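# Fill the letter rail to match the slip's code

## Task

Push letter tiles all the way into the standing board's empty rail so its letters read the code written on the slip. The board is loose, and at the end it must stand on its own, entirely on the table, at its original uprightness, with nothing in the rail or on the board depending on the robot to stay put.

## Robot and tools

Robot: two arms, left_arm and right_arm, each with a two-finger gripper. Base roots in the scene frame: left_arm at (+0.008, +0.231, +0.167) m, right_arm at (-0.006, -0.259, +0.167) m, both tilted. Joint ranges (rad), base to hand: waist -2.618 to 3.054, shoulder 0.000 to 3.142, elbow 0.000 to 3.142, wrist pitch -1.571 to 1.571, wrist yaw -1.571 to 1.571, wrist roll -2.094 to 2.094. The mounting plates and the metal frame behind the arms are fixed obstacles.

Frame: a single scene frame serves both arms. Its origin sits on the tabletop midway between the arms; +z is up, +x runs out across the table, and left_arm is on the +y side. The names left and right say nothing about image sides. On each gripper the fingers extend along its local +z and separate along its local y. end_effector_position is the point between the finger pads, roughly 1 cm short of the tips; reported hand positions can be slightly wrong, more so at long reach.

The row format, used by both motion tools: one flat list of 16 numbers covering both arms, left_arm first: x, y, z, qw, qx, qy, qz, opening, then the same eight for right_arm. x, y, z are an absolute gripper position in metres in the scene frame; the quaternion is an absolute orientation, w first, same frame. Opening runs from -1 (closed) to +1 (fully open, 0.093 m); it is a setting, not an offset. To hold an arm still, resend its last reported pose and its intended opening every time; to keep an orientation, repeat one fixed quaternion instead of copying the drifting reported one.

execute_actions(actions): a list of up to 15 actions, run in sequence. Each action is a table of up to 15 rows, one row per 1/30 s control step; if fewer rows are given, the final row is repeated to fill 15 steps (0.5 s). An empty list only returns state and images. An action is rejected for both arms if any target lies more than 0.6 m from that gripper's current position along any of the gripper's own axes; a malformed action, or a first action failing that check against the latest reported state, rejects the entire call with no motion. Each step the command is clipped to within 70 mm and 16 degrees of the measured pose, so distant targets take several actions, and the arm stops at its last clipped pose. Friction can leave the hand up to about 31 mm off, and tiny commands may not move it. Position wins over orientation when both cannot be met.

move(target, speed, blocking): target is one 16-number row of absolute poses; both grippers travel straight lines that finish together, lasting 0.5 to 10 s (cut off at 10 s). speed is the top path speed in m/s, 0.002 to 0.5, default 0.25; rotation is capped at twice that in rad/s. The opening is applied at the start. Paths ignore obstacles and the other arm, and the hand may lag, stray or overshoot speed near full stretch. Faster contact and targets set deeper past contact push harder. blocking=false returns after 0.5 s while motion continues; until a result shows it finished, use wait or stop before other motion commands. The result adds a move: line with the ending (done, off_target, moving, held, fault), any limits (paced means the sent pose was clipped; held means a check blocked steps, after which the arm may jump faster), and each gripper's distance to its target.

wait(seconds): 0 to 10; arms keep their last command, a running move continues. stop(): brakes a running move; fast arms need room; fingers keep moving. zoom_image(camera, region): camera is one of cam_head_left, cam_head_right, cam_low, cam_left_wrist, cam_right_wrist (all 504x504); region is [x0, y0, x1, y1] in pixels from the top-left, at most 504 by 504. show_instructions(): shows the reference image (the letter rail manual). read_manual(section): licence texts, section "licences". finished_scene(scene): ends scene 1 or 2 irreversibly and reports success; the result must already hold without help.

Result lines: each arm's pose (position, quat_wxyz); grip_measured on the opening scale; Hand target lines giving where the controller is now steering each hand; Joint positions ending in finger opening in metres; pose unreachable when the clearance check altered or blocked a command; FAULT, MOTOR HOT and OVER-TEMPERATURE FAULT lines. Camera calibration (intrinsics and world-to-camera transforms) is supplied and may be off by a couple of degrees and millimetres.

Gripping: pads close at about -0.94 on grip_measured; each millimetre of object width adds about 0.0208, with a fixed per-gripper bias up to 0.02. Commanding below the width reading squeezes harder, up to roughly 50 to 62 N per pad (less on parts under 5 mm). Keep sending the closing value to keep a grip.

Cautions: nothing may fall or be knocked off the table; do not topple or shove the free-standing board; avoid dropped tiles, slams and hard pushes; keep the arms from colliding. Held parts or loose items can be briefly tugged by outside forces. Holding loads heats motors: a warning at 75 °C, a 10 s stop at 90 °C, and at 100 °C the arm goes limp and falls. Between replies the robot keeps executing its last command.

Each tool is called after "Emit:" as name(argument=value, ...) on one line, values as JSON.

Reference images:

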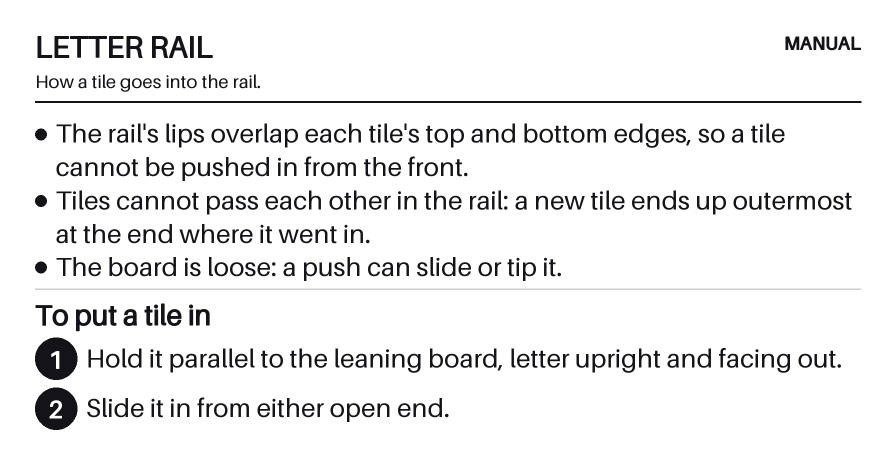

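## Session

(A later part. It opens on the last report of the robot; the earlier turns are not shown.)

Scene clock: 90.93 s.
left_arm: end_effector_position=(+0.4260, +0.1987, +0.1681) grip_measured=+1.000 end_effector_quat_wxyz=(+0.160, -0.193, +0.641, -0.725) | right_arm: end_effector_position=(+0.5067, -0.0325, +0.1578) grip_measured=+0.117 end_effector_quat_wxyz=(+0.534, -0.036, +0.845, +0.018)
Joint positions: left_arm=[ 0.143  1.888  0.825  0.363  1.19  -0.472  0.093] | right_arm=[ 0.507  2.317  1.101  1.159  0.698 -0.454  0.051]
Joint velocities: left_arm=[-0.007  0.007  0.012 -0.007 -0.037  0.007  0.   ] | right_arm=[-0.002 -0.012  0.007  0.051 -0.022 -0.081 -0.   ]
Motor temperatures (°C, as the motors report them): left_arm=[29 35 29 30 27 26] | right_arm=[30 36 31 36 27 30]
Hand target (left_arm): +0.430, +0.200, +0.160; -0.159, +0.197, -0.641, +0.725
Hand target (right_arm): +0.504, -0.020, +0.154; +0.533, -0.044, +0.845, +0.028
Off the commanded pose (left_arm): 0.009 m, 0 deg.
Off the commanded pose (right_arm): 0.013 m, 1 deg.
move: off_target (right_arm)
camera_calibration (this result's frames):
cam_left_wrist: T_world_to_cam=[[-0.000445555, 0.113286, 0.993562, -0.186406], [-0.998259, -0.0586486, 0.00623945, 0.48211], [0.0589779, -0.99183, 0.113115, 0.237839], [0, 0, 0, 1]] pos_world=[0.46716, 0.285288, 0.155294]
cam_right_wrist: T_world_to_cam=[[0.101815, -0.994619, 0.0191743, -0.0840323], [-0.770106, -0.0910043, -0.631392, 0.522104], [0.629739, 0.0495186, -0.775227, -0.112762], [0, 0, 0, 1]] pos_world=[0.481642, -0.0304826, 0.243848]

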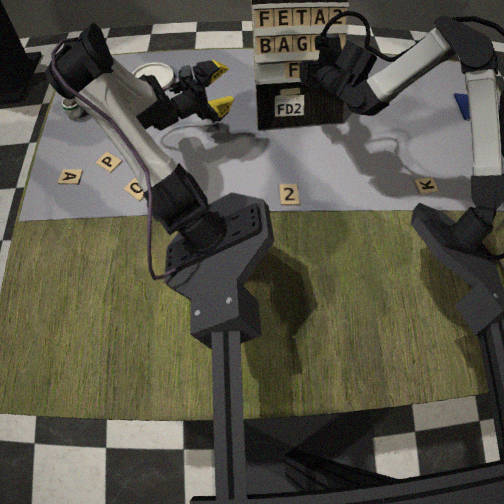

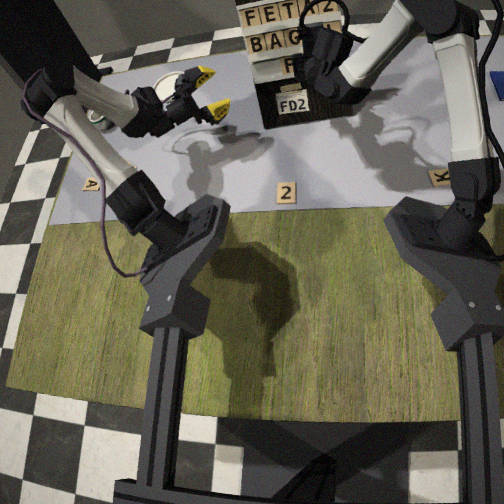

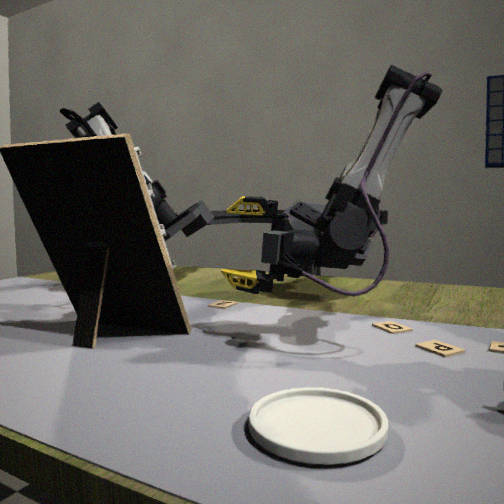

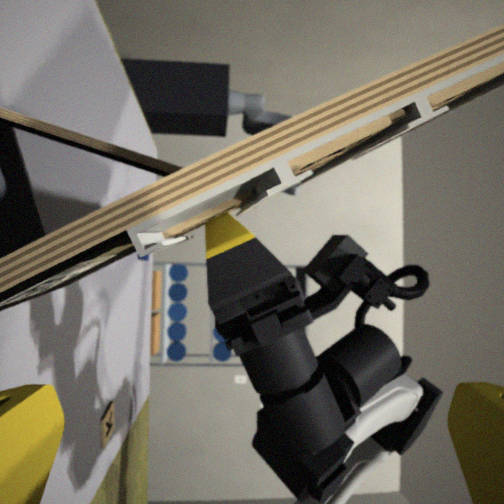

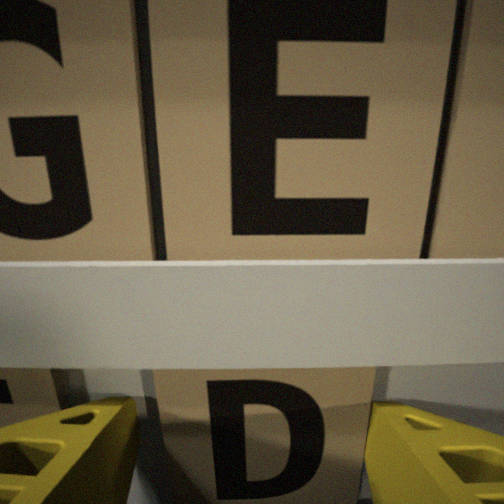

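Emit:
move(target=[0.43,0.2,0.16,0.159,-0.197,0.641,-0.725,1,0.46,-0.045,0.175,0.533,-0.044,0.845,0.028,0.15], speed=0.08)

Emit:
move(target=[0.43,0.2,0.16,0.159,-0.197,0.641,-0.725,1,0.3,-0.02,0.13,0.15,0,0.99,0,0.5])

Emit:
move(target=[0.43,0.2,0.16,0.159,-0.197,0.641,-0.725,1,0.205,0.05,0.055,0,0,1,0,0.5], speed=0.15)

Scene clock: 92.10 s.
left_arm: end_effector_position=(+0.4260, +0.1987, +0.1681) grip_measured=+1.000 end_effector_quat_wxyz=(+0.160, -0.193, +0.641, -0.725) | right_arm: end_effector_position=(+0.4632, -0.0420, +0.1703) grip_measured=+0.147 end_effector_quat_wxyz=(+0.530, -0.050, +0.846, +0.026)
Joint positions: left_arm=[ 0.143  1.888  0.825  0.363  1.19  -0.472  0.093] | right_arm=[ 0.559  2.217  0.9    1.233  0.727 -0.448  0.052]
Joint velocities: left_arm=[-0.017 -0.022  0.007 -0.081 -0.037 -0.051  0.   ] | right_arm=[-0.012 -0.002 -0.002  0.007 -0.037  0.095  0.   ]
Motor temperatures (°C, as the motors report them): left_arm=[29 35 29 30 27 26] | right_arm=[30 36 31 36 27 30]
Hand target (left_arm): +0.430, +0.200, +0.160; -0.159, +0.197, -0.641, +0.725
Hand target (right_arm): +0.460, -0.045, +0.175; +0.533, -0.044, +0.845, +0.028
Off the commanded pose (left_arm): 0.009 m, 0 deg.
Off the commanded pose (right_arm): 0.006 m, 1 deg.
move: done
camera_calibration (this result's frames):
cam_left_wrist: T_world_to_cam=[[-0.000445555, 0.113286, 0.993562, -0.186406], [-0.998259, -0.0586486, 0.00623945, 0.48211], [0.0589779, -0.99183, 0.113115, 0.237839], [0, 0, 0, 1]] pos_world=[0.46716, 0.285288, 0.155294]
cam_right_wrist: T_world_to_cam=[[0.134121, -0.99076, 0.0201478, -0.104264], [-0.771324, -0.117137, -0.62557, 0.494138], [0.62215, 0.0683617, -0.779908, -0.0700782], [0, 0, 0, 1]] pos_world=[0.438724, -0.0406282, 0.256564]

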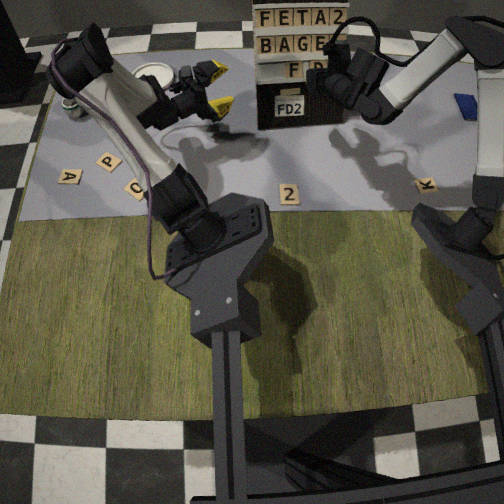

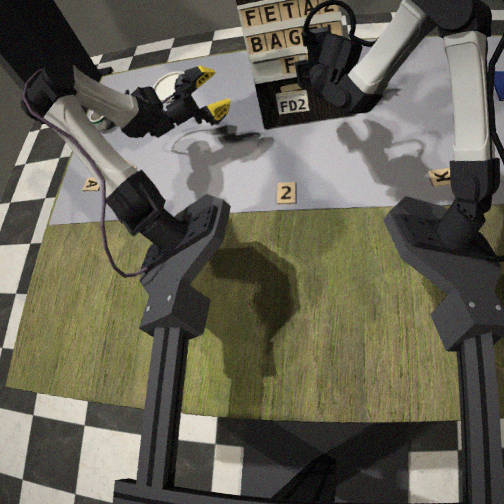

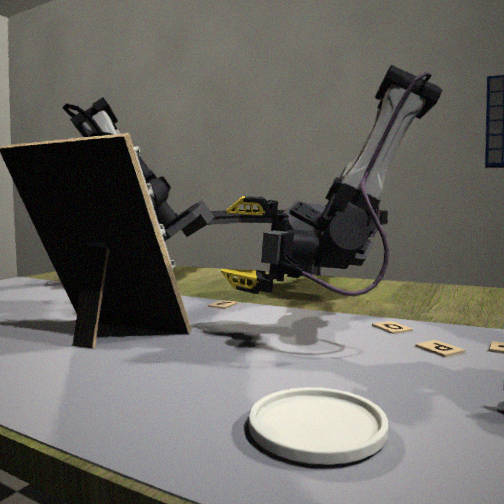

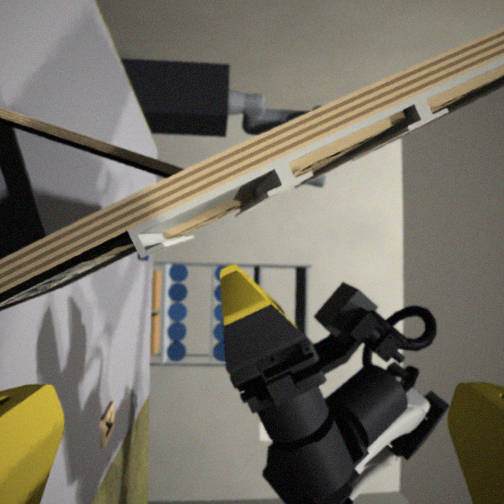

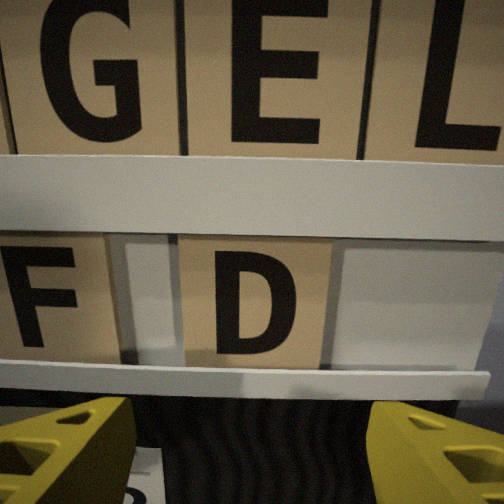

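Scene clock: 94.43 s.
left_arm: end_effector_position=(+0.4260, +0.1987, +0.1681) grip_measured=+1.000 end_effector_quat_wxyz=(+0.160, -0.193, +0.641, -0.725) | right_arm: end_effector_position=(+0.3048, -0.0229, +0.1344) grip_measured=+0.497 end_effector_quat_wxyz=(+0.158, +0.005, +0.987, +0.004)
Joint positions: left_arm=[ 0.143  1.888  0.825  0.363  1.19  -0.472  0.093] | right_arm=[ 0.791  2.125  1.172 -0.505  0.841  0.817  0.069]
Joint velocities: left_arm=[-0.007 -0.002  0.002 -0.022 -0.037  0.022  0.   ] | right_arm=[-0.012 -0.017  0.002 -0.022  0.007 -0.022 -0.   ]
Motor temperatures (°C, as the motors report them): left_arm=[29 35 29 30 27 26] | right_arm=[30 36 31 36 27 30]
Hand target (left_arm): +0.430, +0.200, +0.160; -0.159, +0.197, -0.641, +0.725
Hand target (right_arm): +0.300, -0.018, +0.131; +0.152, -0.002, +0.988, +0.001
Off the commanded pose (left_arm): 0.009 m, 0 deg.
Off the commanded pose (right_arm): 0.007 m, 1 deg.
move: done
camera_calibration (this result's frames):
cam_left_wrist: T_world_to_cam=[[-0.000445555, 0.113286, 0.993562, -0.186406], [-0.998259, -0.0586486, 0.00623945, 0.48211], [0.0589779, -0.99183, 0.113115, 0.237839], [0, 0, 0, 1]] pos_world=[0.46716, 0.285288, 0.155294]
cam_right_wrist: T_world_to_cam=[[0.0150788, -0.99973, -0.017681, -0.0222809], [-0.992061, -0.0171664, 0.124578, 0.320432], [-0.124848, 0.0156622, -0.992052, 0.25422], [0, 0, 0, 1]] pos_world=[0.349963, -0.0207559, 0.211887]

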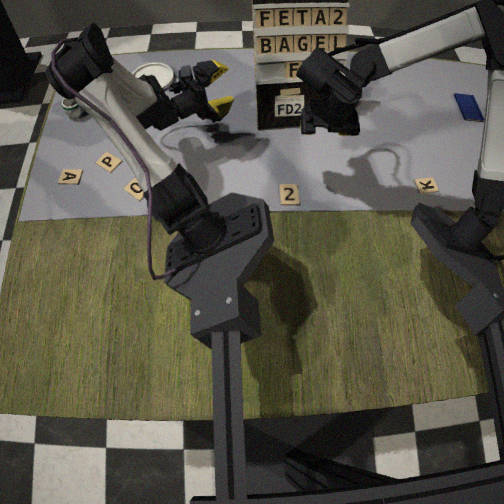

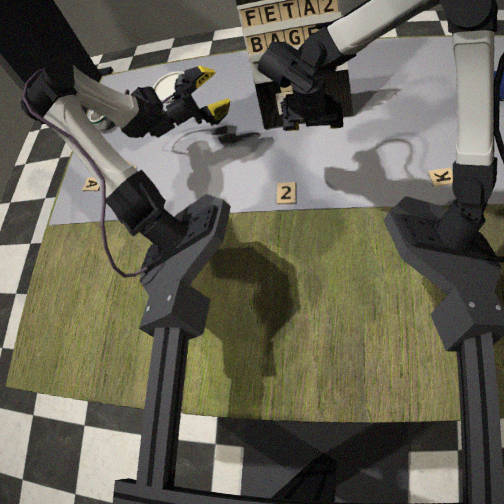

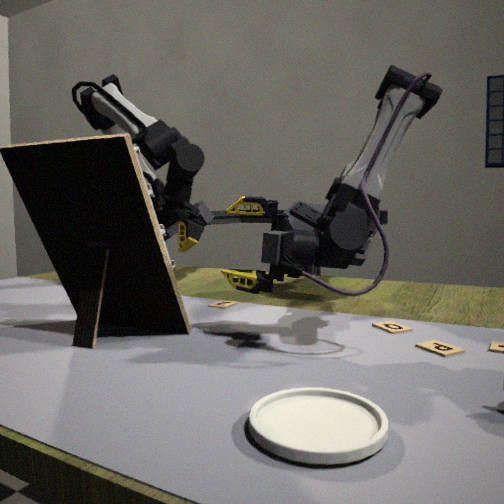

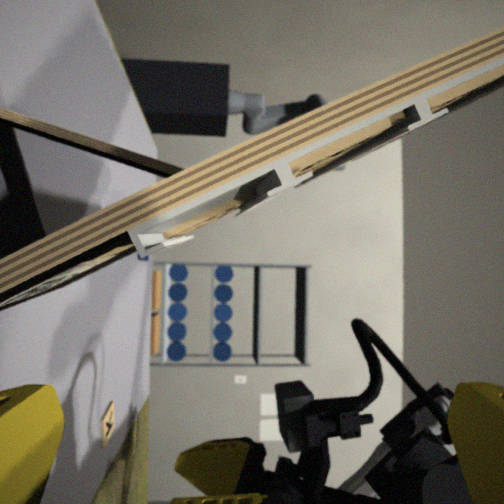

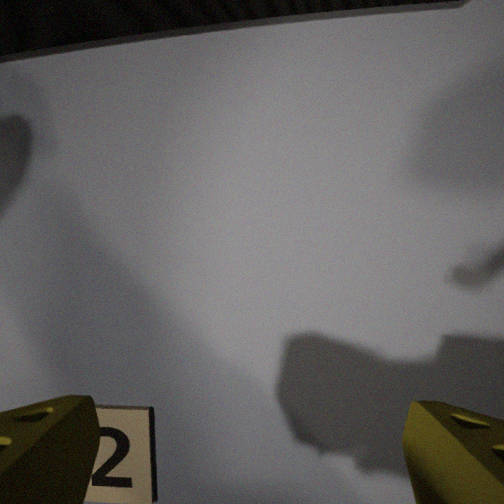

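Scene clock: 96.00 s.
left_arm: end_effector_position=(+0.4260, +0.1987, +0.1681) grip_measured=+1.000 end_effector_quat_wxyz=(+0.160, -0.193, +0.641, -0.725) | right_arm: end_effector_position=(+0.2091, +0.0471, +0.0563) grip_measured=+0.497 end_effector_quat_wxyz=(+0.005, +0.004, +1.000, +0.004)
Joint positions: left_arm=[ 0.143  1.888  0.825  0.363  1.19  -0.472  0.093] | right_arm=[ 0.854  2.521  1.372 -0.605  0.589  1.06   0.069]
Joint velocities: left_arm=[ 0.007 -0.007 -0.007  0.066 -0.007  0.007  0.   ] | right_arm=[-0.017  0.002 -0.002 -0.081 -0.066  0.051  0.001]
Motor temperatures (°C, as the motors report them): left_arm=[29 35 29 30 27 26] | right_arm=[30 36 31 35 27 30]
Hand target (left_arm): +0.430, +0.200, +0.160; -0.159, +0.197, -0.641, +0.725
Hand target (right_arm): +0.204, +0.050, +0.054; +0.000, -0.000, +1.000, +0.001
Off the commanded pose (left_arm): 0.009 m, 0 deg.
Off the commanded pose (right_arm): 0.005 m, 1 deg.
move: done
camera_calibration (this result's frames):
cam_left_wrist: T_world_to_cam=[[-0.000445555, 0.113286, 0.993562, -0.186406], [-0.998259, -0.0586486, 0.00623945, 0.48211], [0.0589779, -0.99183, 0.113115, 0.237839], [0, 0, 0, 1]] pos_world=[0.46716, 0.285288, 0.155294]
cam_right_wrist: T_world_to_cam=[[0.0123094, -0.999655, -0.0231818, 0.0486681], [-0.907816, -0.0208915, 0.418847, 0.202491], [-0.419187, 0.0158891, -0.907761, 0.220467], [0, 0, 0, 1]] pos_world=[0.275642, 0.0493786, 0.116447]

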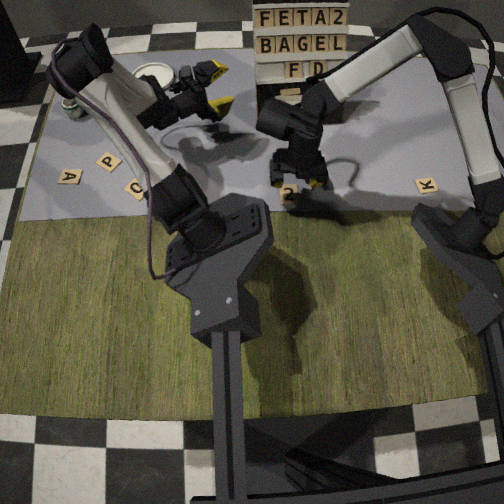

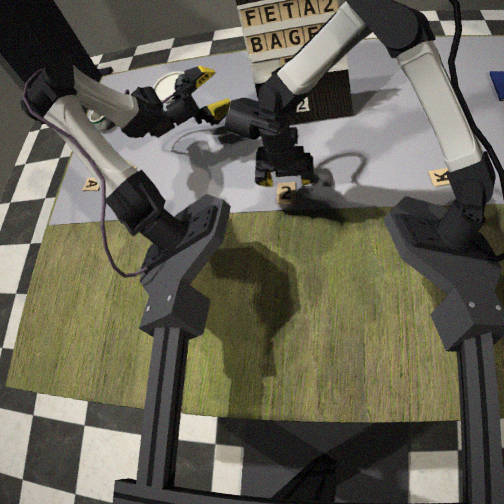

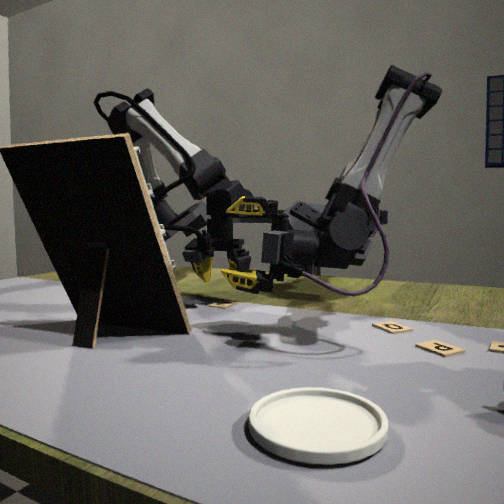

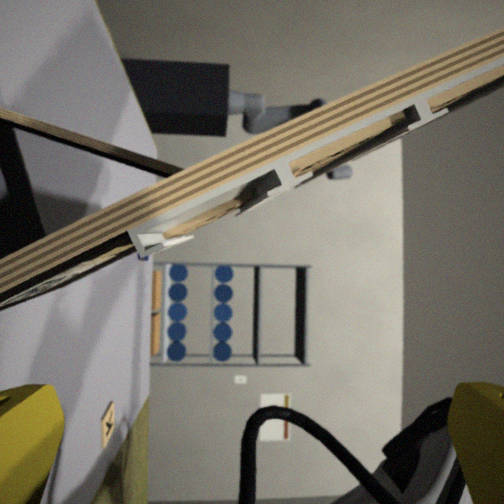

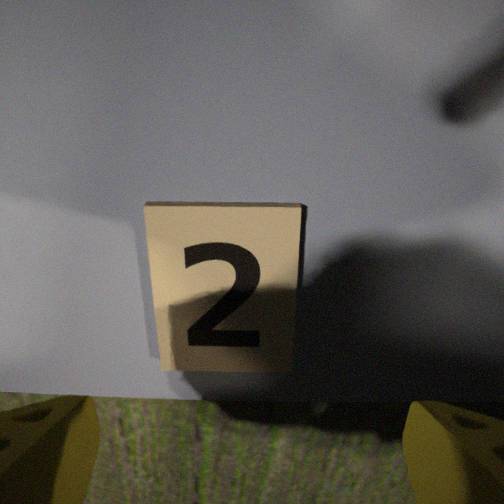

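Emit:
move(target=[0.43,0.2,0.16,0.159,-0.197,0.641,-0.725,1,0.202,0.061,-0.005,0,0,1,0,0.5], speed=0.05)

Scene clock: 97.63 s.
left_arm: end_effector_position=(+0.4260, +0.1987, +0.1681) grip_measured=+1.000 end_effector_quat_wxyz=(+0.160, -0.193, +0.641, -0.725) | right_arm: end_effector_position=(+0.1998, +0.0584, +0.0085) grip_measured=+0.497 end_effector_quat_wxyz=(-0.001, -0.004, +1.000, +0.002)
Joint positions: left_arm=[ 0.143  1.888  0.825  0.363  1.19  -0.472  0.093] | right_arm=[ 0.812  2.659  1.402 -0.48   0.588  1.     0.069]
Joint velocities: left_arm=[-0.002  0.007  0.002  0.007 -0.022 -0.081  0.   ] | right_arm=[ 0.017 -0.012 -0.002 -0.007 -0.007 -0.066 -0.001]
Motor temperatures (°C, as the motors report them): left_arm=[29 35 29 30 27 26] | right_arm=[30 36 31 35 27 30]
Hand target (left_arm): +0.430, +0.200, +0.160; -0.159, +0.197, -0.641, +0.725
Hand target (right_arm): +0.201, +0.060, -0.005; -0.000, +0.000, +1.000, -0.000
Off the commanded pose (left_arm): 0.009 m, 0 deg.
Off the commanded pose (right_arm): 0.014 m, 1 deg.
move: off_target (right_arm)
camera_calibration (this result's frames):
cam_left_wrist: T_world_to_cam=[[-0.000445555, 0.113286, 0.993562, -0.186406], [-0.998259, -0.0586486, 0.00623945, 0.48211], [0.0589779, -0.99183, 0.113115, 0.237839], [0, 0, 0, 1]] pos_world=[0.46716, 0.285288, 0.155294]
cam_right_wrist: T_world_to_cam=[[0.0276881, -0.99943, -0.0192905, 0.0558899], [-0.902545, -0.0332902, 0.429307, 0.213774], [-0.429704, 0.00552382, -0.902953, 0.175679], [0, 0, 0, 1]] pos_world=[0.266883, 0.0620043, 0.0679333]

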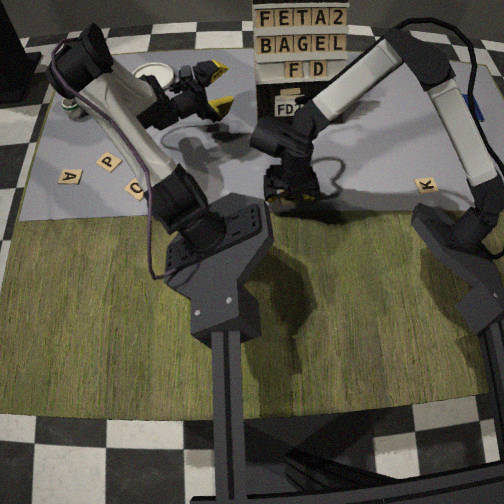

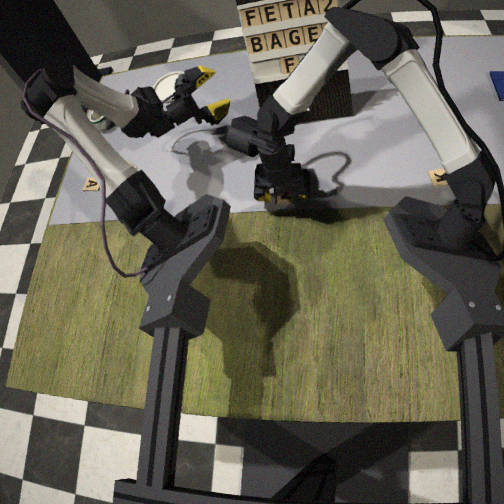

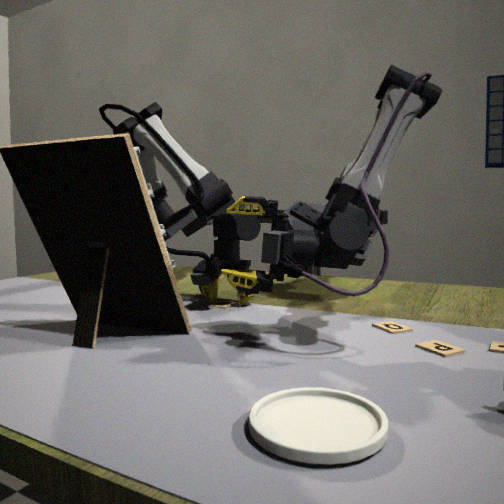

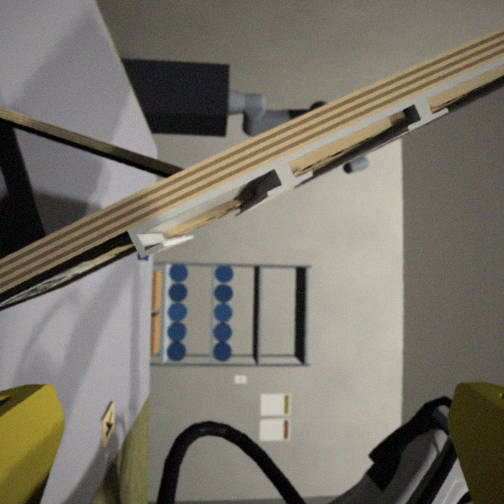

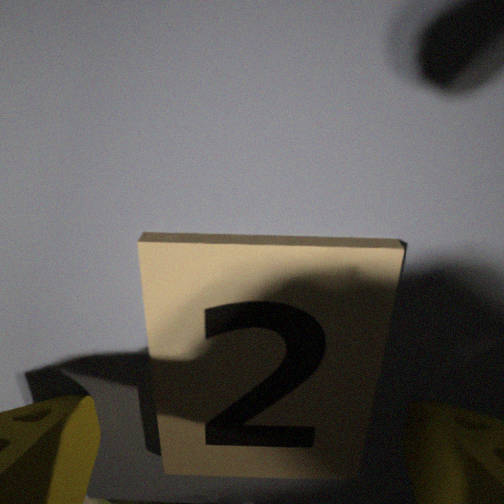

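Emit:
move(target=[0.43,0.2,0.16,0.159,-0.197,0.641,-0.725,1,0.216,0.055,0.002,0,0,1,0,0.5], speed=0.02)

Scene clock: 98.83 s.
left_arm: end_effector_position=(+0.4260, +0.1987, +0.1681) grip_measured=+1.000 end_effector_quat_wxyz=(+0.160, -0.193, +0.641, -0.725) | right_arm: end_effector_position=(+0.1994, +0.0580, +0.0084) grip_measured=+0.497 end_effector_quat_wxyz=(-0.010, -0.014, +1.000, +0.002)
Joint positions: left_arm=[ 0.143  1.888  0.825  0.363  1.19  -0.472  0.093] | right_arm=[ 0.805  2.659  1.41  -0.495  0.574  0.98   0.069]
Joint velocities: left_arm=[ 0.002  0.012 -0.002 -0.051 -0.007 -0.007  0.   ] | right_arm=[-0.007 -0.007 -0.012 -0.037  0.007 -0.066  0.001]
Motor temperatures (°C, as the motors report them): left_arm=[29 35 29 30 27 26] | right_arm=[30 37 31 35 27 30]
Hand target (left_arm): +0.430, +0.200, +0.160; -0.159, +0.197, -0.641, +0.725
Hand target (right_arm): +0.216, +0.054, +0.002; -0.000, +0.000, +1.000, -0.001
Off the commanded pose (left_arm): 0.009 m, 0 deg.
Off the commanded pose (right_arm): 0.018 m, 2 deg.
move: off_target (right_arm)
camera_calibration (this result's frames):
cam_left_wrist: T_world_to_cam=[[-0.000445555, 0.113286, 0.993562, -0.186406], [-0.998259, -0.0586486, 0.00623945, 0.48211], [0.0589779, -0.99183, 0.113115, 0.237839], [0, 0, 0, 1]] pos_world=[0.46716, 0.285288, 0.155294]
cam_right_wrist: T_world_to_cam=[[0.0467121, -0.998687, -0.0210094, 0.0516475], [-0.893765, -0.0511788, 0.445606, 0.212691], [-0.446096, -0.00203766, -0.894983, 0.179073], [0, 0, 0, 1]] pos_world=[0.267567, 0.0628299, 0.0665758]

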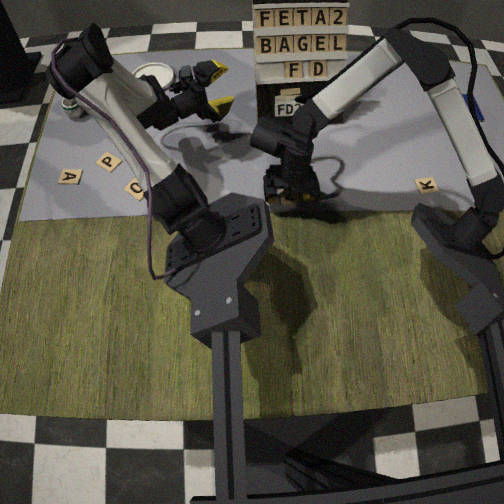

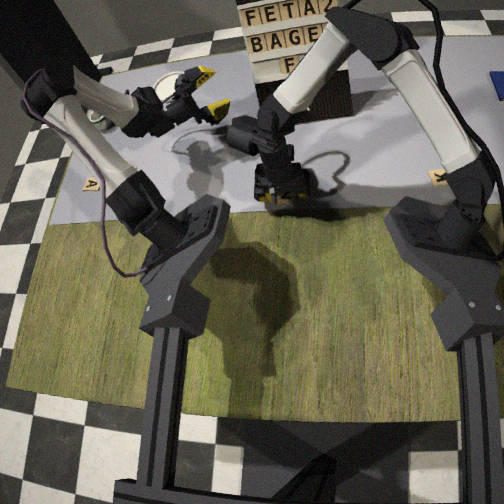

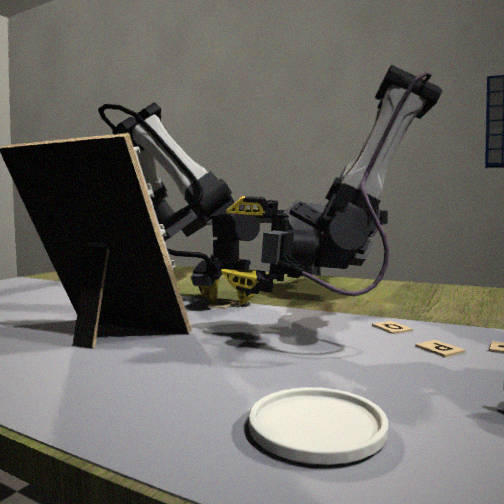

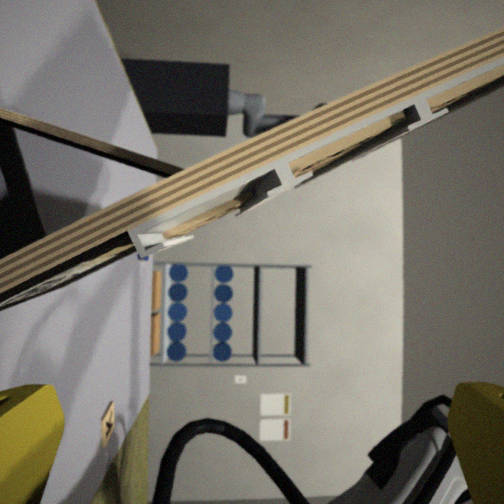

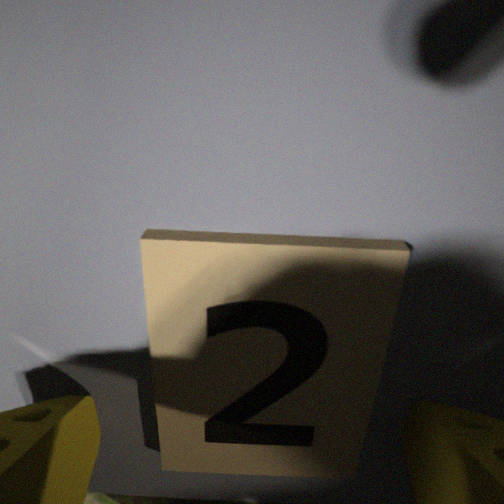

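Emit:
move(target=[0.43,0.2,0.16,0.159,-0.197,0.641,-0.725,1,0.215,0.055,0.035,0,0.01,1,0,0.5], speed=0.05)

Emit:
move(target=[0.43,0.2,0.16,0.159,-0.197,0.641,-0.725,1,0.213,0.057,-0.003,0,0.01,1,0,0.5], speed=0.04)

Scene clock: 99.97 s.
left_arm: end_effector_position=(+0.4260, +0.1987, +0.1681) grip_measured=+1.000 end_effector_quat_wxyz=(+0.160, -0.193, +0.641, -0.725) | right_arm: end_effector_position=(+0.2076, +0.0485, +0.0250) grip_measured=+0.497 end_effector_quat_wxyz=(-0.011, +0.005, +1.000, -0.007)
Joint positions: left_arm=[ 0.143  1.888  0.825  0.363  1.19  -0.472  0.093] | right_arm=[ 0.807  2.608  1.41  -0.569  0.581  1.031  0.069]
Joint velocities: left_arm=[-0.002  0.007 -0.007 -0.051  0.022 -0.051  0.   ] | right_arm=[-0.002 -0.007  0.017 -0.007 -0.022  0.022  0.001]
Motor temperatures (°C, as the motors report them): left_arm=[29 35 29 30 27 26] | right_arm=[31 37 31 35 27 30]
Hand target (left_arm): +0.430, +0.200, +0.160; -0.159, +0.197, -0.641, +0.725
Hand target (right_arm): +0.215, +0.055, +0.035; -0.000, +0.010, +1.000, +0.000
Off the commanded pose (left_arm): 0.009 m, 0 deg.
Off the commanded pose (right_arm): 0.014 m, 2 deg.
move: off_target (right_arm)
camera_calibration (this result's frames):
cam_left_wrist: T_world_to_cam=[[-0.000445555, 0.113286, 0.993562, -0.186406], [-0.998259, -0.0586486, 0.00623945, 0.48211], [0.0589779, -0.99183, 0.113115, 0.237839], [0, 0, 0, 1]] pos_world=[0.46716, 0.285288, 0.155294]
cam_right_wrist: T_world_to_cam=[[0.00861826, -0.999962, -0.00112579, 0.0496251], [-0.893575, -0.00820667, 0.448838, 0.209849], [-0.448831, -0.00286223, -0.893612, 0.198096], [0, 0, 0, 1]] pos_world=[0.275999, 0.0519123, 0.0828885]

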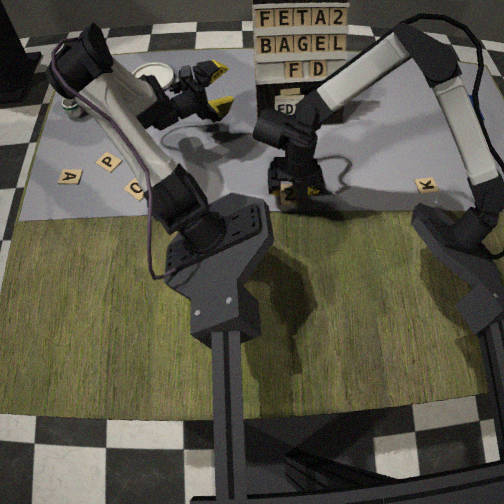

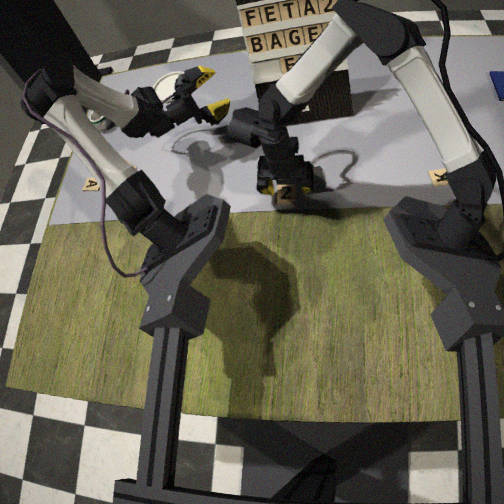

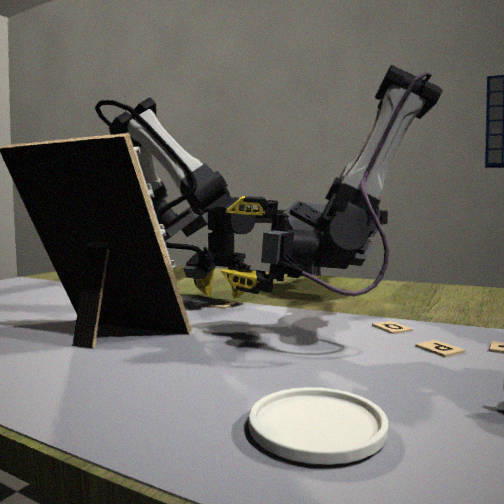

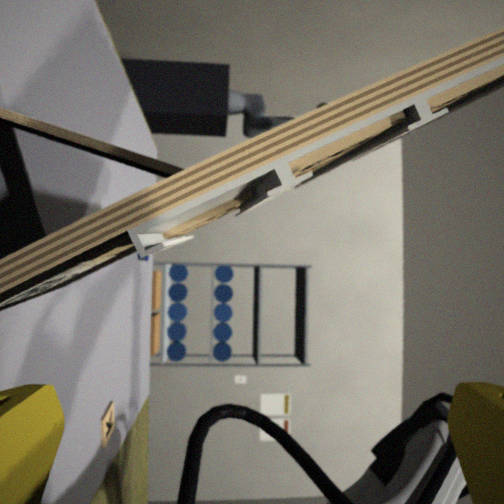

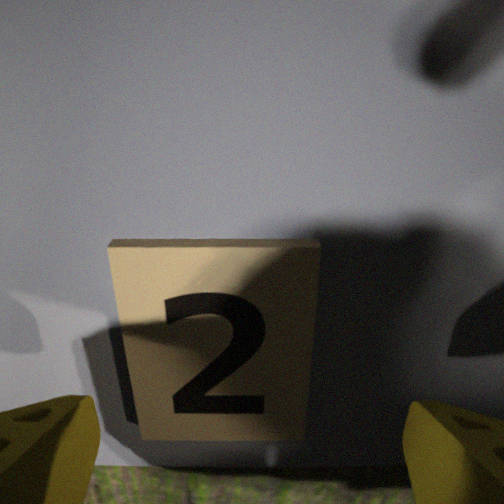

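Scene clock: 100.93 s.
left_arm: end_effector_position=(+0.4260, +0.1987, +0.1681) grip_measured=+1.000 end_effector_quat_wxyz=(+0.160, -0.193, +0.641, -0.725) | right_arm: end_effector_position=(+0.2094, +0.0548, +0.0087) grip_measured=+0.497 end_effector_quat_wxyz=(-0.004, +0.005, +1.000, +0.001)
Joint positions: left_arm=[ 0.143  1.888  0.825  0.363  1.19  -0.472  0.093] | right_arm=[ 0.788  2.647  1.412 -0.491  0.588  0.993  0.069]
Joint velocities: left_arm=[ 0.002 -0.002 -0.002 -0.022 -0.022 -0.022  0.   ] | right_arm=[-0.022 -0.022 -0.007 -0.022 -0.007 -0.051  0.   ]
Motor temperatures (°C, as the motors report them): left_arm=[29 35 29 30 27 26] | right_arm=[31 37 31 35 27 30]
Hand target (left_arm): +0.430, +0.200, +0.160; -0.159, +0.197, -0.641, +0.725
Hand target (right_arm): +0.213, +0.056, -0.003; -0.000, +0.010, +1.000, -0.000
Off the commanded pose (left_arm): 0.009 m, 0 deg.
Off the commanded pose (right_arm): 0.012 m, 1 deg.
move: off_target (right_arm)
camera_calibration (this result's frames):
cam_left_wrist: T_world_to_cam=[[-0.000445555, 0.113286, 0.993562, -0.186406], [-0.998259, -0.0586486, 0.00623945, 0.48211], [0.0589779, -0.99183, 0.113115, 0.237839], [0, 0, 0, 1]] pos_world=[0.46716, 0.285288, 0.155294]
cam_right_wrist: T_world_to_cam=[[0.00950293, -0.999786, -0.0183846, 0.0558239], [-0.900364, -0.0165537, 0.434822, 0.220866], [-0.435033, 0.0124207, -0.900329, 0.180655], [0, 0, 0, 1]] pos_world=[0.27692, 0.0572242, 0.0676383]

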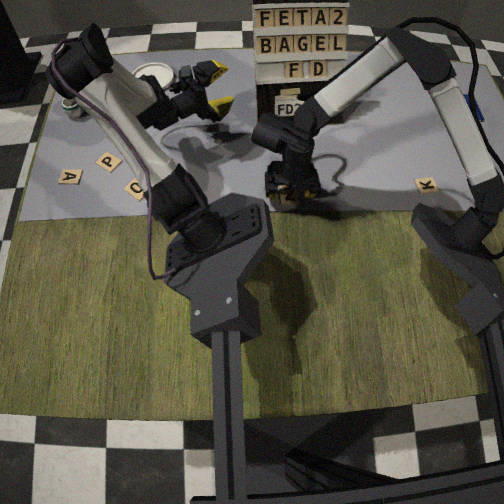

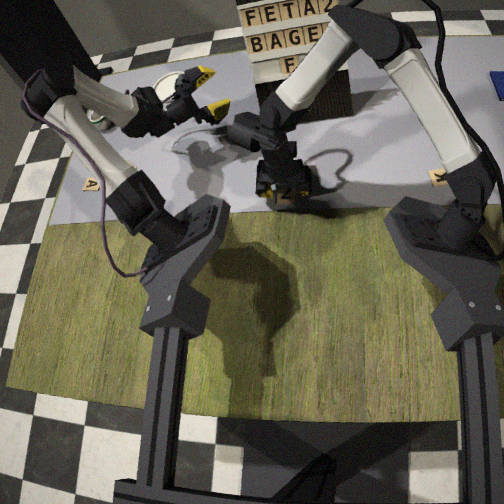

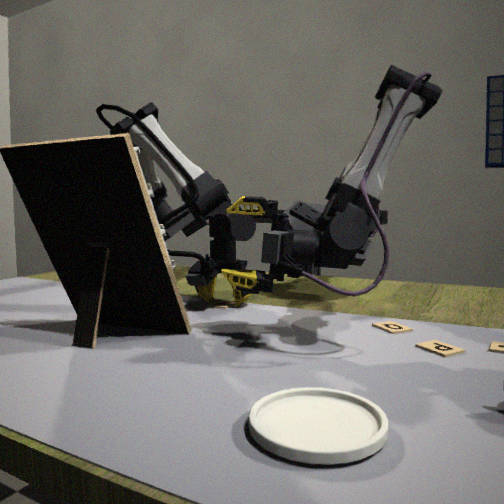

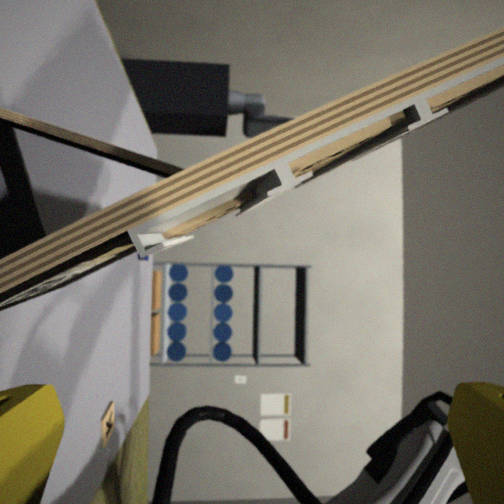

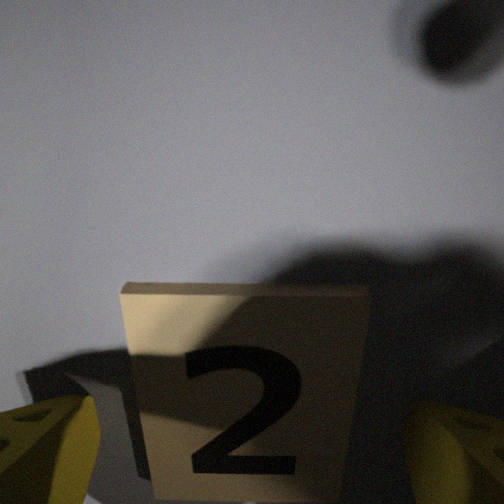

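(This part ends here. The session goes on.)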